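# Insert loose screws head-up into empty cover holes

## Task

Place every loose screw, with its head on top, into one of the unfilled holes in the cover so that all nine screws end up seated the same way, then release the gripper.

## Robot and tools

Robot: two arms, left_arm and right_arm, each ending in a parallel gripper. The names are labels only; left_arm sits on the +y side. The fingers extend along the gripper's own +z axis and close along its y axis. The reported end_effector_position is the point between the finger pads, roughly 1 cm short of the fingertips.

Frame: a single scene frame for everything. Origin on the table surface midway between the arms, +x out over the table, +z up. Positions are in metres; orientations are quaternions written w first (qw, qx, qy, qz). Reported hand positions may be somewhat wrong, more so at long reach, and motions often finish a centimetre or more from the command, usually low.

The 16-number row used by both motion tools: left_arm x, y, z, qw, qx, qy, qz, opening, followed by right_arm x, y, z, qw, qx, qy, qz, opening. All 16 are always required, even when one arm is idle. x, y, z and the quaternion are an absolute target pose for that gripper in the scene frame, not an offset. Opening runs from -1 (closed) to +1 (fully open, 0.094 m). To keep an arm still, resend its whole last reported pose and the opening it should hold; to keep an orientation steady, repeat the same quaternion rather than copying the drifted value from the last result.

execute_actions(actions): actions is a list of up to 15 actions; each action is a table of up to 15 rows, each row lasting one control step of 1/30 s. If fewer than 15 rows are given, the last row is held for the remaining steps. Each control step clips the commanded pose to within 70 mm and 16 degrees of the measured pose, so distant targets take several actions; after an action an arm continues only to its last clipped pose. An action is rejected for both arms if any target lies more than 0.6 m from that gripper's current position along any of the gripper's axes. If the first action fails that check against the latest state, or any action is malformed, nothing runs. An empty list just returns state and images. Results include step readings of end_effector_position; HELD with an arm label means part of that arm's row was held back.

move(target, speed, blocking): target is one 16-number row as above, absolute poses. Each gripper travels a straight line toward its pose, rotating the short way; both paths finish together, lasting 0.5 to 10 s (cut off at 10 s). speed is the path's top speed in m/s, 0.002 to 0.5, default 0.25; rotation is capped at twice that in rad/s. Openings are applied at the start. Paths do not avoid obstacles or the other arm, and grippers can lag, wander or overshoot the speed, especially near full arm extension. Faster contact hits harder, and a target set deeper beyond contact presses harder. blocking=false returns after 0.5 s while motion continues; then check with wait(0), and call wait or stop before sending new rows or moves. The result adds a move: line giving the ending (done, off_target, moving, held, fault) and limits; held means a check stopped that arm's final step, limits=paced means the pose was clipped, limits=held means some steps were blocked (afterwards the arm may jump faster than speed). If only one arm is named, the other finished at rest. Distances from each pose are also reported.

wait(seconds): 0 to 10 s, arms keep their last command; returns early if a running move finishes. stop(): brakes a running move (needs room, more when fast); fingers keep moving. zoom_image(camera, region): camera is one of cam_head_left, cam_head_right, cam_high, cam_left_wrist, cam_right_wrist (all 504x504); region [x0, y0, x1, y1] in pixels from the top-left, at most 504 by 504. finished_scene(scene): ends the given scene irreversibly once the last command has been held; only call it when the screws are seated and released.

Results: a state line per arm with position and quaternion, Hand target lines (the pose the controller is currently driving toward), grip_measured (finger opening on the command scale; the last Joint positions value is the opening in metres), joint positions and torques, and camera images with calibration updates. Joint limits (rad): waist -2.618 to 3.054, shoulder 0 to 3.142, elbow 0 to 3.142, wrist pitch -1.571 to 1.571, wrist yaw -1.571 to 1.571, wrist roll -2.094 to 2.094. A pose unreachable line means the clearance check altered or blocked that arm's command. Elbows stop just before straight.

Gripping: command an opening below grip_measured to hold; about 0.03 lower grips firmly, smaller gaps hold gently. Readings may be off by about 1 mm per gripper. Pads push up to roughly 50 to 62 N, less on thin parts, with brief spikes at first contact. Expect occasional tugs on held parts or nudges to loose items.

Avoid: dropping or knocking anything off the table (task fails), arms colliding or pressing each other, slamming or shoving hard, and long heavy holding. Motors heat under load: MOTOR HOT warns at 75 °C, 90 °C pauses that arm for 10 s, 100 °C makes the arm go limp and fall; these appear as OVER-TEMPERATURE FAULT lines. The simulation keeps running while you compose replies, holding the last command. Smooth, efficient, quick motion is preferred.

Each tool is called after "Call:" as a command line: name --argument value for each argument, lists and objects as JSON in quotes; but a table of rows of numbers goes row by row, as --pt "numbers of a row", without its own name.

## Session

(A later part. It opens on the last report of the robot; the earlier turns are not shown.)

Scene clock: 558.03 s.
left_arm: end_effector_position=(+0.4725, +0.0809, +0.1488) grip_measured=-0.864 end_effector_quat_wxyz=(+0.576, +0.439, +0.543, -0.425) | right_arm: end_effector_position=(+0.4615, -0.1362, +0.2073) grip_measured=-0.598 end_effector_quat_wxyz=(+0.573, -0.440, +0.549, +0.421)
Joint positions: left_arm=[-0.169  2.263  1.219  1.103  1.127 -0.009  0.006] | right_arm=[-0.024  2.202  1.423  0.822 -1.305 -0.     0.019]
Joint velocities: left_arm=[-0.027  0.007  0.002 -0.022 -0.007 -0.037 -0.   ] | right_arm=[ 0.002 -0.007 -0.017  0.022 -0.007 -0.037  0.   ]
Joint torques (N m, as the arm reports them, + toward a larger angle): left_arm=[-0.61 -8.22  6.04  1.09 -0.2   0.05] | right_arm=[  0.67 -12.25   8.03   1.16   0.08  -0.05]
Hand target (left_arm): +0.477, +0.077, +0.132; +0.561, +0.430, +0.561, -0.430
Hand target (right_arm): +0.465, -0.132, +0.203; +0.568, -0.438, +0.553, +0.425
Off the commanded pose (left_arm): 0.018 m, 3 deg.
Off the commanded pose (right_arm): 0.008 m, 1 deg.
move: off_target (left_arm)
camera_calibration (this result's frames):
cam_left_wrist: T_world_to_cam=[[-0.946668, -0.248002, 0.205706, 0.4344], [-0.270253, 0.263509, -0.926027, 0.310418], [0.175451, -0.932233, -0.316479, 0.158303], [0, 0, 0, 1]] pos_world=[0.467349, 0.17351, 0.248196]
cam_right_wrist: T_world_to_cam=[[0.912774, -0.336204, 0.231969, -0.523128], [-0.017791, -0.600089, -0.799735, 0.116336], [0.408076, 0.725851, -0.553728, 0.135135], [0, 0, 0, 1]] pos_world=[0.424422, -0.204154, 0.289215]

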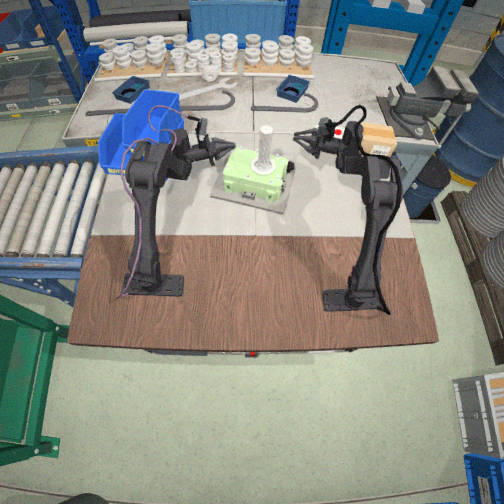

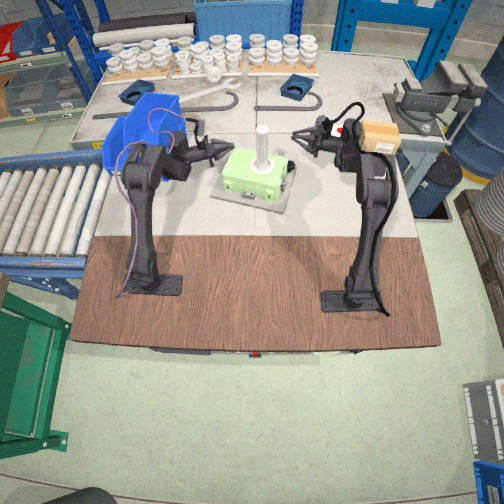

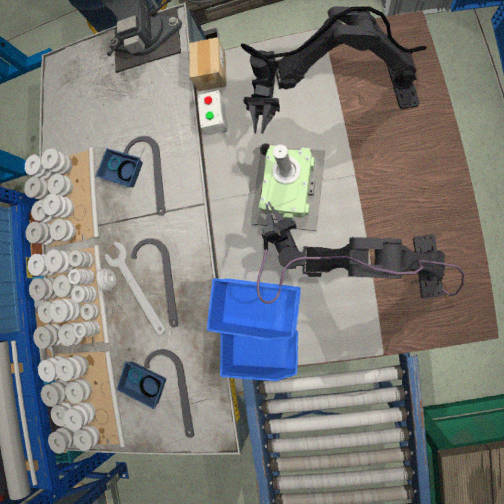

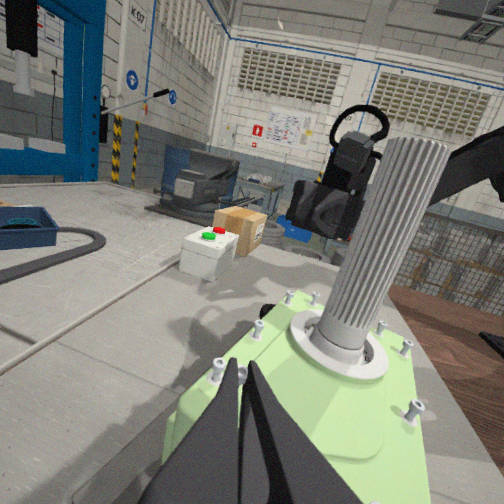

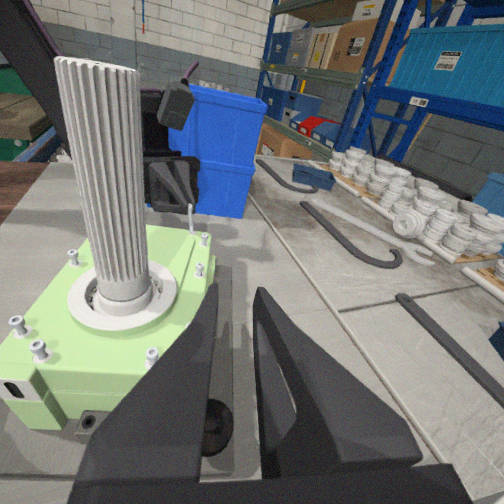

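Call:
move --target '[0.484,0.077,0.134,0.5205,0.399,0.599,-0.459,-1,0.465,-0.1315,0.2025,0.568,-0.438,0.553,0.425,-0.6]' --speed 0.02

Call:
zoom_image --camera "cam_right_wrist" --region '[130,160,290,280]'

Scene clock: 563.17 s.
left_arm: end_effector_position=(+0.4786, +0.0800, +0.1347) grip_measured=-0.864 end_effector_quat_wxyz=(+0.524, +0.404, +0.595, -0.457) | right_arm: end_effector_position=(+0.4615, -0.1362, +0.2072) grip_measured=-0.598 end_effector_quat_wxyz=(+0.573, -0.440, +0.549, +0.421)
Joint positions: left_arm=[-0.169  2.263  1.252  0.933  1.124 -0.051  0.006] | right_arm=[-0.024  2.202  1.423  0.821 -1.305 -0.     0.019]
Joint velocities: left_arm=[-0.012 -0.007  0.007 -0.007 -0.022  0.022  0.   ] | right_arm=[ 0.002 -0.002 -0.007 -0.051  0.007 -0.022  0.   ]
Joint torques (N m, as the arm reports them, + toward a larger angle): left_arm=[-0.41 -9.72  6.92  1.4  -0.06 -0.08] | right_arm=[  0.66 -12.23   8.03   1.16   0.07  -0.06]
Hand target (left_arm): +0.484, +0.077, +0.134; +0.521, +0.399, +0.599, -0.459
Hand target (right_arm): +0.465, -0.132, +0.202; +0.568, -0.438, +0.553, +0.425
Off the commanded pose (left_arm): 0.006 m, 1 deg.
Off the commanded pose (right_arm): 0.008 m, 1 deg.
move: done
camera_calibration (this result's frames):
cam_left_wrist: T_world_to_cam=[[-0.896057, -0.254477, 0.363762, 0.397811], [-0.42777, 0.275807, -0.860781, 0.364868], [0.118721, -0.926915, -0.355997, 0.183916], [0, 0, 0, 1]] pos_world=[0.490706, 0.171075, 0.234836]
cam_right_wrist: T_world_to_cam=[[0.912863, -0.336204, 0.231621, -0.523088], [-0.0180961, -0.600091, -0.799727, 0.116439], [0.407865, 0.72585, -0.553884, 0.135239], [0, 0, 0, 1]] pos_world=[0.424455, -0.204154, 0.289185]

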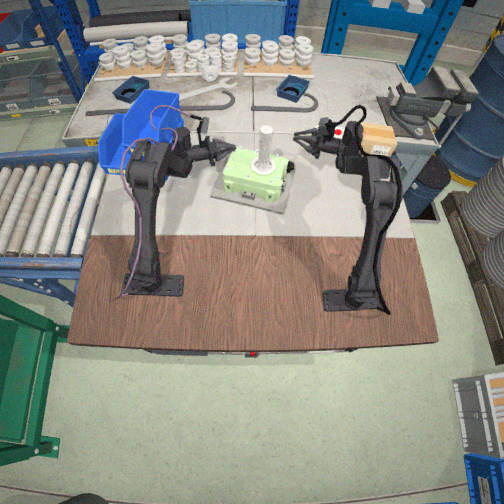

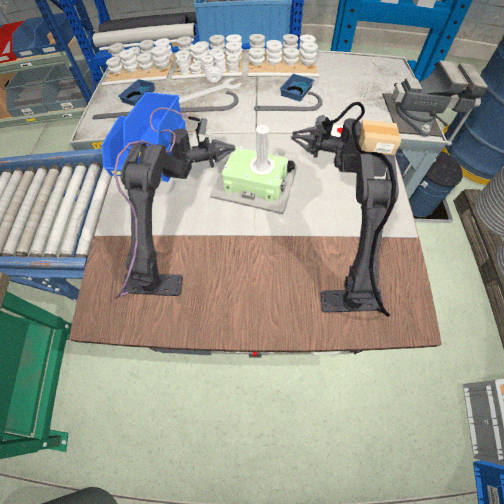

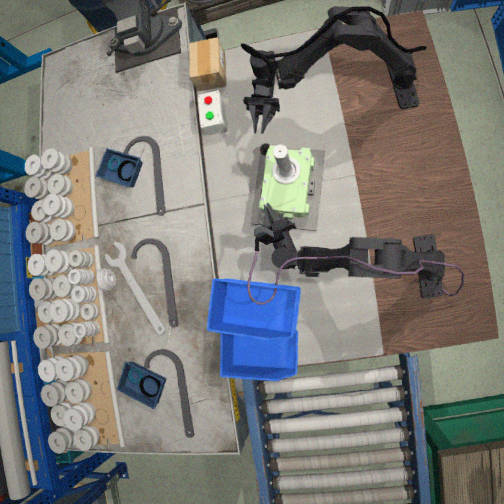

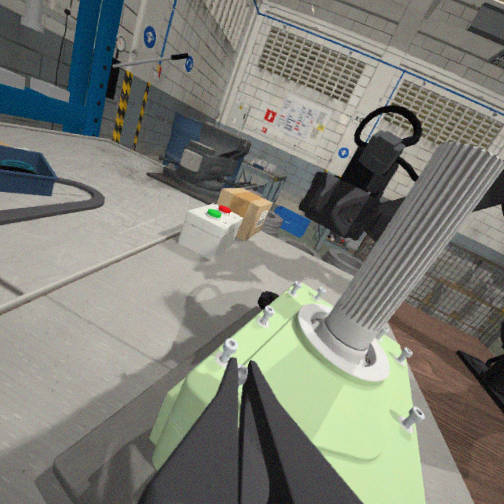

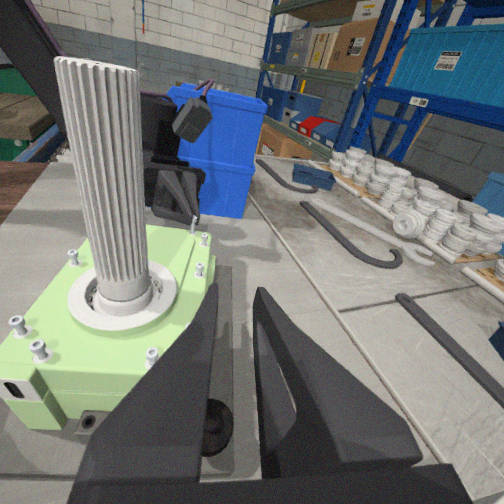

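Region (130, 160, 290, 280) of cam_right_wrist's 504x504 image, scaled by 3.150, with more detail than that image has; it fills the top 378 rows of this view, and the rest is white.

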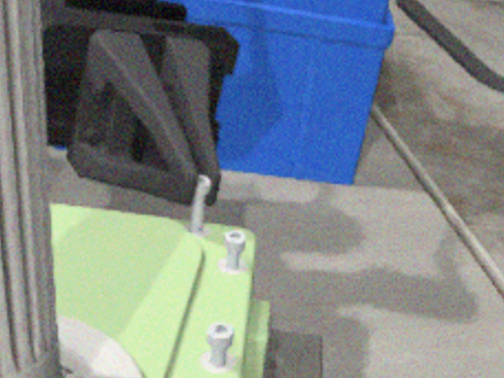

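Call:
move --target '[0.479,0.08,0.136,0.5205,0.399,0.599,-0.459,-0.7,0.465,-0.1315,0.2025,0.568,-0.438,0.553,0.425,-0.6]' --speed 0.02

Call:
move --target '[0.465,0.14,0.16,0.5205,0.399,0.599,-0.459,-0.7,0.465,-0.1315,0.2025,0.568,-0.438,0.553,0.425,-0.6]' --speed 0.05

Call:
zoom_image --camera "cam_right_wrist" --region '[130,160,290,280]'

Scene clock: 564.00 s.
left_arm: end_effector_position=(+0.4787, +0.0799, +0.1346) grip_measured=-0.702 end_effector_quat_wxyz=(+0.524, +0.403, +0.595, -0.457) | right_arm: end_effector_position=(+0.4615, -0.1362, +0.2072) grip_measured=-0.598 end_effector_quat_wxyz=(+0.573, -0.440, +0.549, +0.421)
Joint positions: left_arm=[-0.169  2.263  1.253  0.931  1.124 -0.051  0.014] | right_arm=[-0.024  2.202  1.423  0.821 -1.305 -0.001  0.019]
Joint velocities: left_arm=[-0.007 -0.007 -0.002 -0.022  0.051 -0.007 -0.001] | right_arm=[ 0.002  0.002 -0.007 -0.066 -0.007  0.066 -0.   ]
Joint torques (N m, as the arm reports them, + toward a larger angle): left_arm=[ -0.02 -11.14   4.89   1.48   0.    -0.08] | right_arm=[  0.66 -12.24   8.02   1.17   0.07  -0.05]
Hand target (left_arm): +0.479, +0.080, +0.136; +0.521, +0.399, +0.599, -0.459
Hand target (right_arm): +0.465, -0.132, +0.203; +0.568, -0.438, +0.553, +0.425
Off the commanded pose (left_arm): 0.001 m, 1 deg.
Off the commanded pose (right_arm): 0.008 m, 1 deg.
move: done
camera_calibration (this result's frames):
cam_left_wrist: T_world_to_cam=[[-0.895646, -0.254505, 0.364753, 0.397547], [-0.428736, 0.275841, -0.860289, 0.365252], [0.118335, -0.926897, -0.356171, 0.184091], [0, 0, 0, 1]] pos_world=[0.490874, 0.17106, 0.234784]
cam_right_wrist: T_world_to_cam=[[0.912776, -0.336185, 0.231991, -0.523122], [-0.017804, -0.600169, -0.799675, 0.116283], [0.408072, 0.725794, -0.553806, 0.13512], [0, 0, 0, 1]] pos_world=[0.424425, -0.204145, 0.289178]

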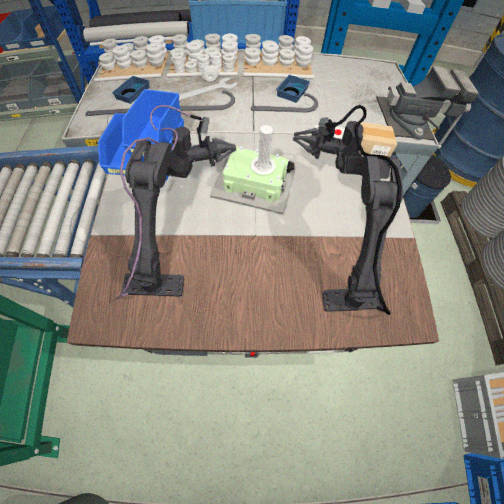

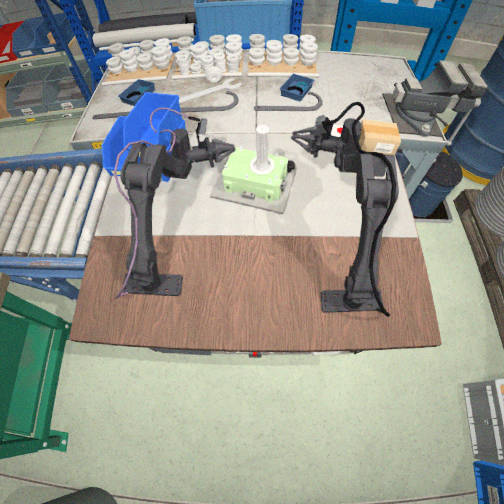

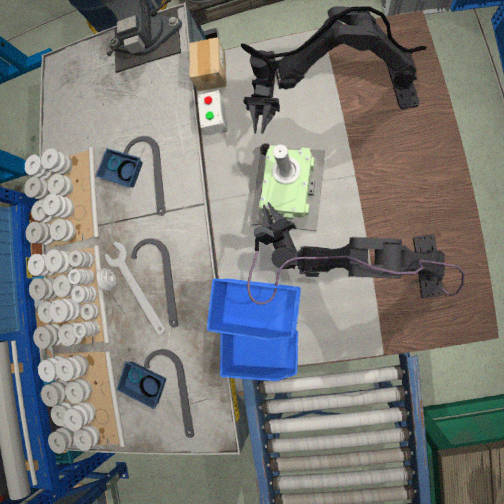

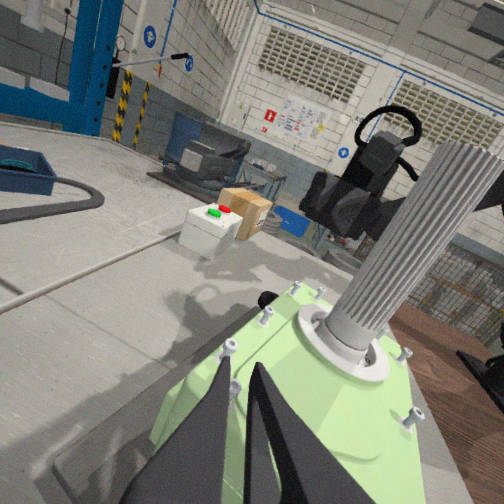

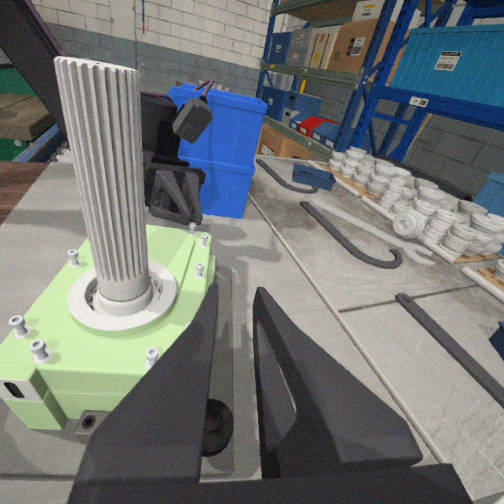

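Scene clock: 565.63 s.
left_arm: end_effector_position=(+0.4698, +0.1348, +0.1558) grip_measured=-0.702 end_effector_quat_wxyz=(+0.521, +0.396, +0.600, -0.460) | right_arm: end_effector_position=(+0.4615, -0.1362, +0.2072) grip_measured=-0.598 end_effector_quat_wxyz=(+0.573, -0.440, +0.549, +0.421)
Joint positions: left_arm=[-0.047  2.157  1.181  0.871  1.239 -0.04   0.014] | right_arm=[-0.024  2.202  1.423  0.821 -1.305 -0.001  0.019]
Joint velocities: left_arm=[-0.022 -0.002  0.022 -0.022  0.066  0.051  0.   ] | right_arm=[-0.012 -0.002 -0.002  0.007 -0.081  0.081 -0.001]
Joint torques (N m, as the arm reports them, + toward a larger angle): left_arm=[  1.03 -11.86   3.61   1.36   0.21   0.12] | right_arm=[  0.66 -12.26   8.03   1.16   0.07  -0.05]
Hand target (left_arm): +0.465, +0.140, +0.160; +0.521, +0.399, +0.599, -0.459
Hand target (right_arm): +0.465, -0.132, +0.202; +0.568, -0.438, +0.553, +0.425
Off the commanded pose (left_arm): 0.008 m, 0 deg.
Off the commanded pose (right_arm): 0.008 m, 1 deg.
move: done
camera_calibration (this result's frames):
cam_left_wrist: T_world_to_cam=[[-0.887572, -0.259824, 0.380405, 0.390312], [-0.444852, 0.268885, -0.854288, 0.372133], [0.119679, -0.927465, -0.354238, 0.242647], [0, 0, 0, 1]] pos_world=[0.482934, 0.226398, 0.255387]
cam_right_wrist: T_world_to_cam=[[0.912776, -0.336185, 0.231991, -0.523122], [-0.017804, -0.600169, -0.799675, 0.116283], [0.408072, 0.725794, -0.553806, 0.13512], [0, 0, 0, 1]] pos_world=[0.424425, -0.204145, 0.289178]

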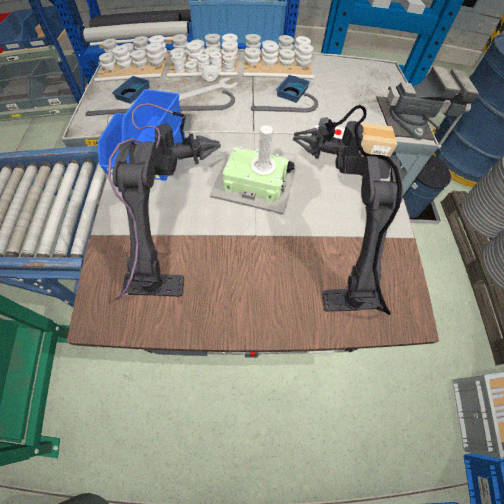

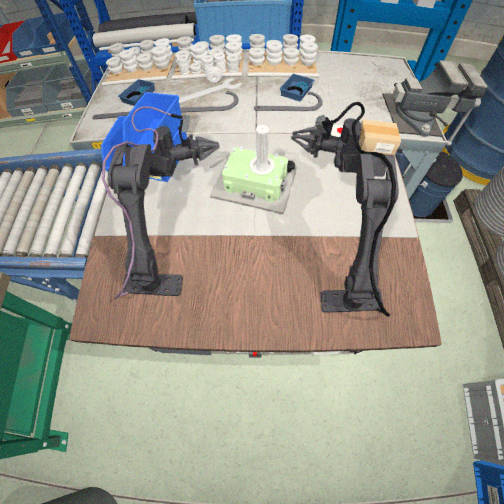

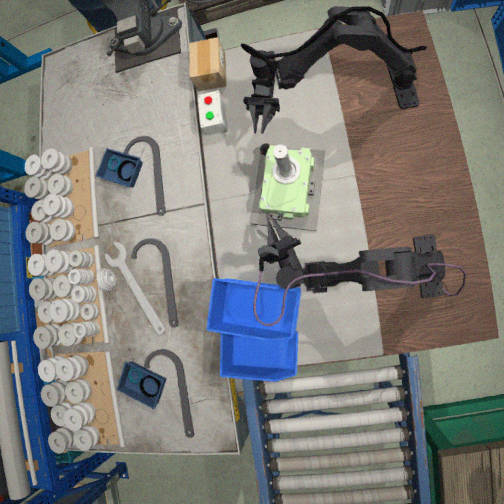

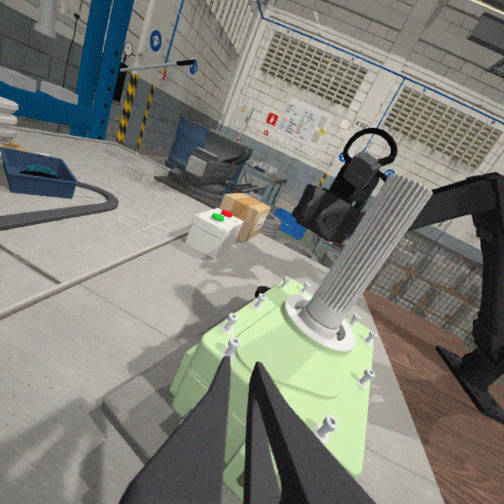

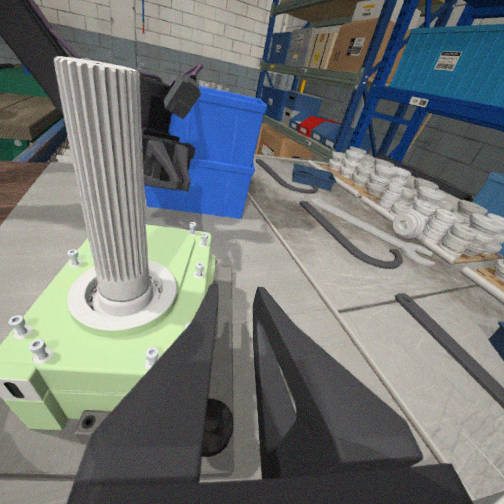

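Region (130, 160, 290, 280) of cam_right_wrist's 504x504 image, scaled by 3.150, with more detail than that image has; it fills the top 378 rows of this view, and the rest is white.

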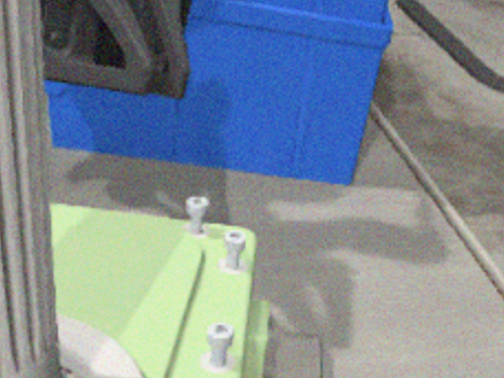

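Call:
finished_scene --scene 1

The scene is finished: the task was done.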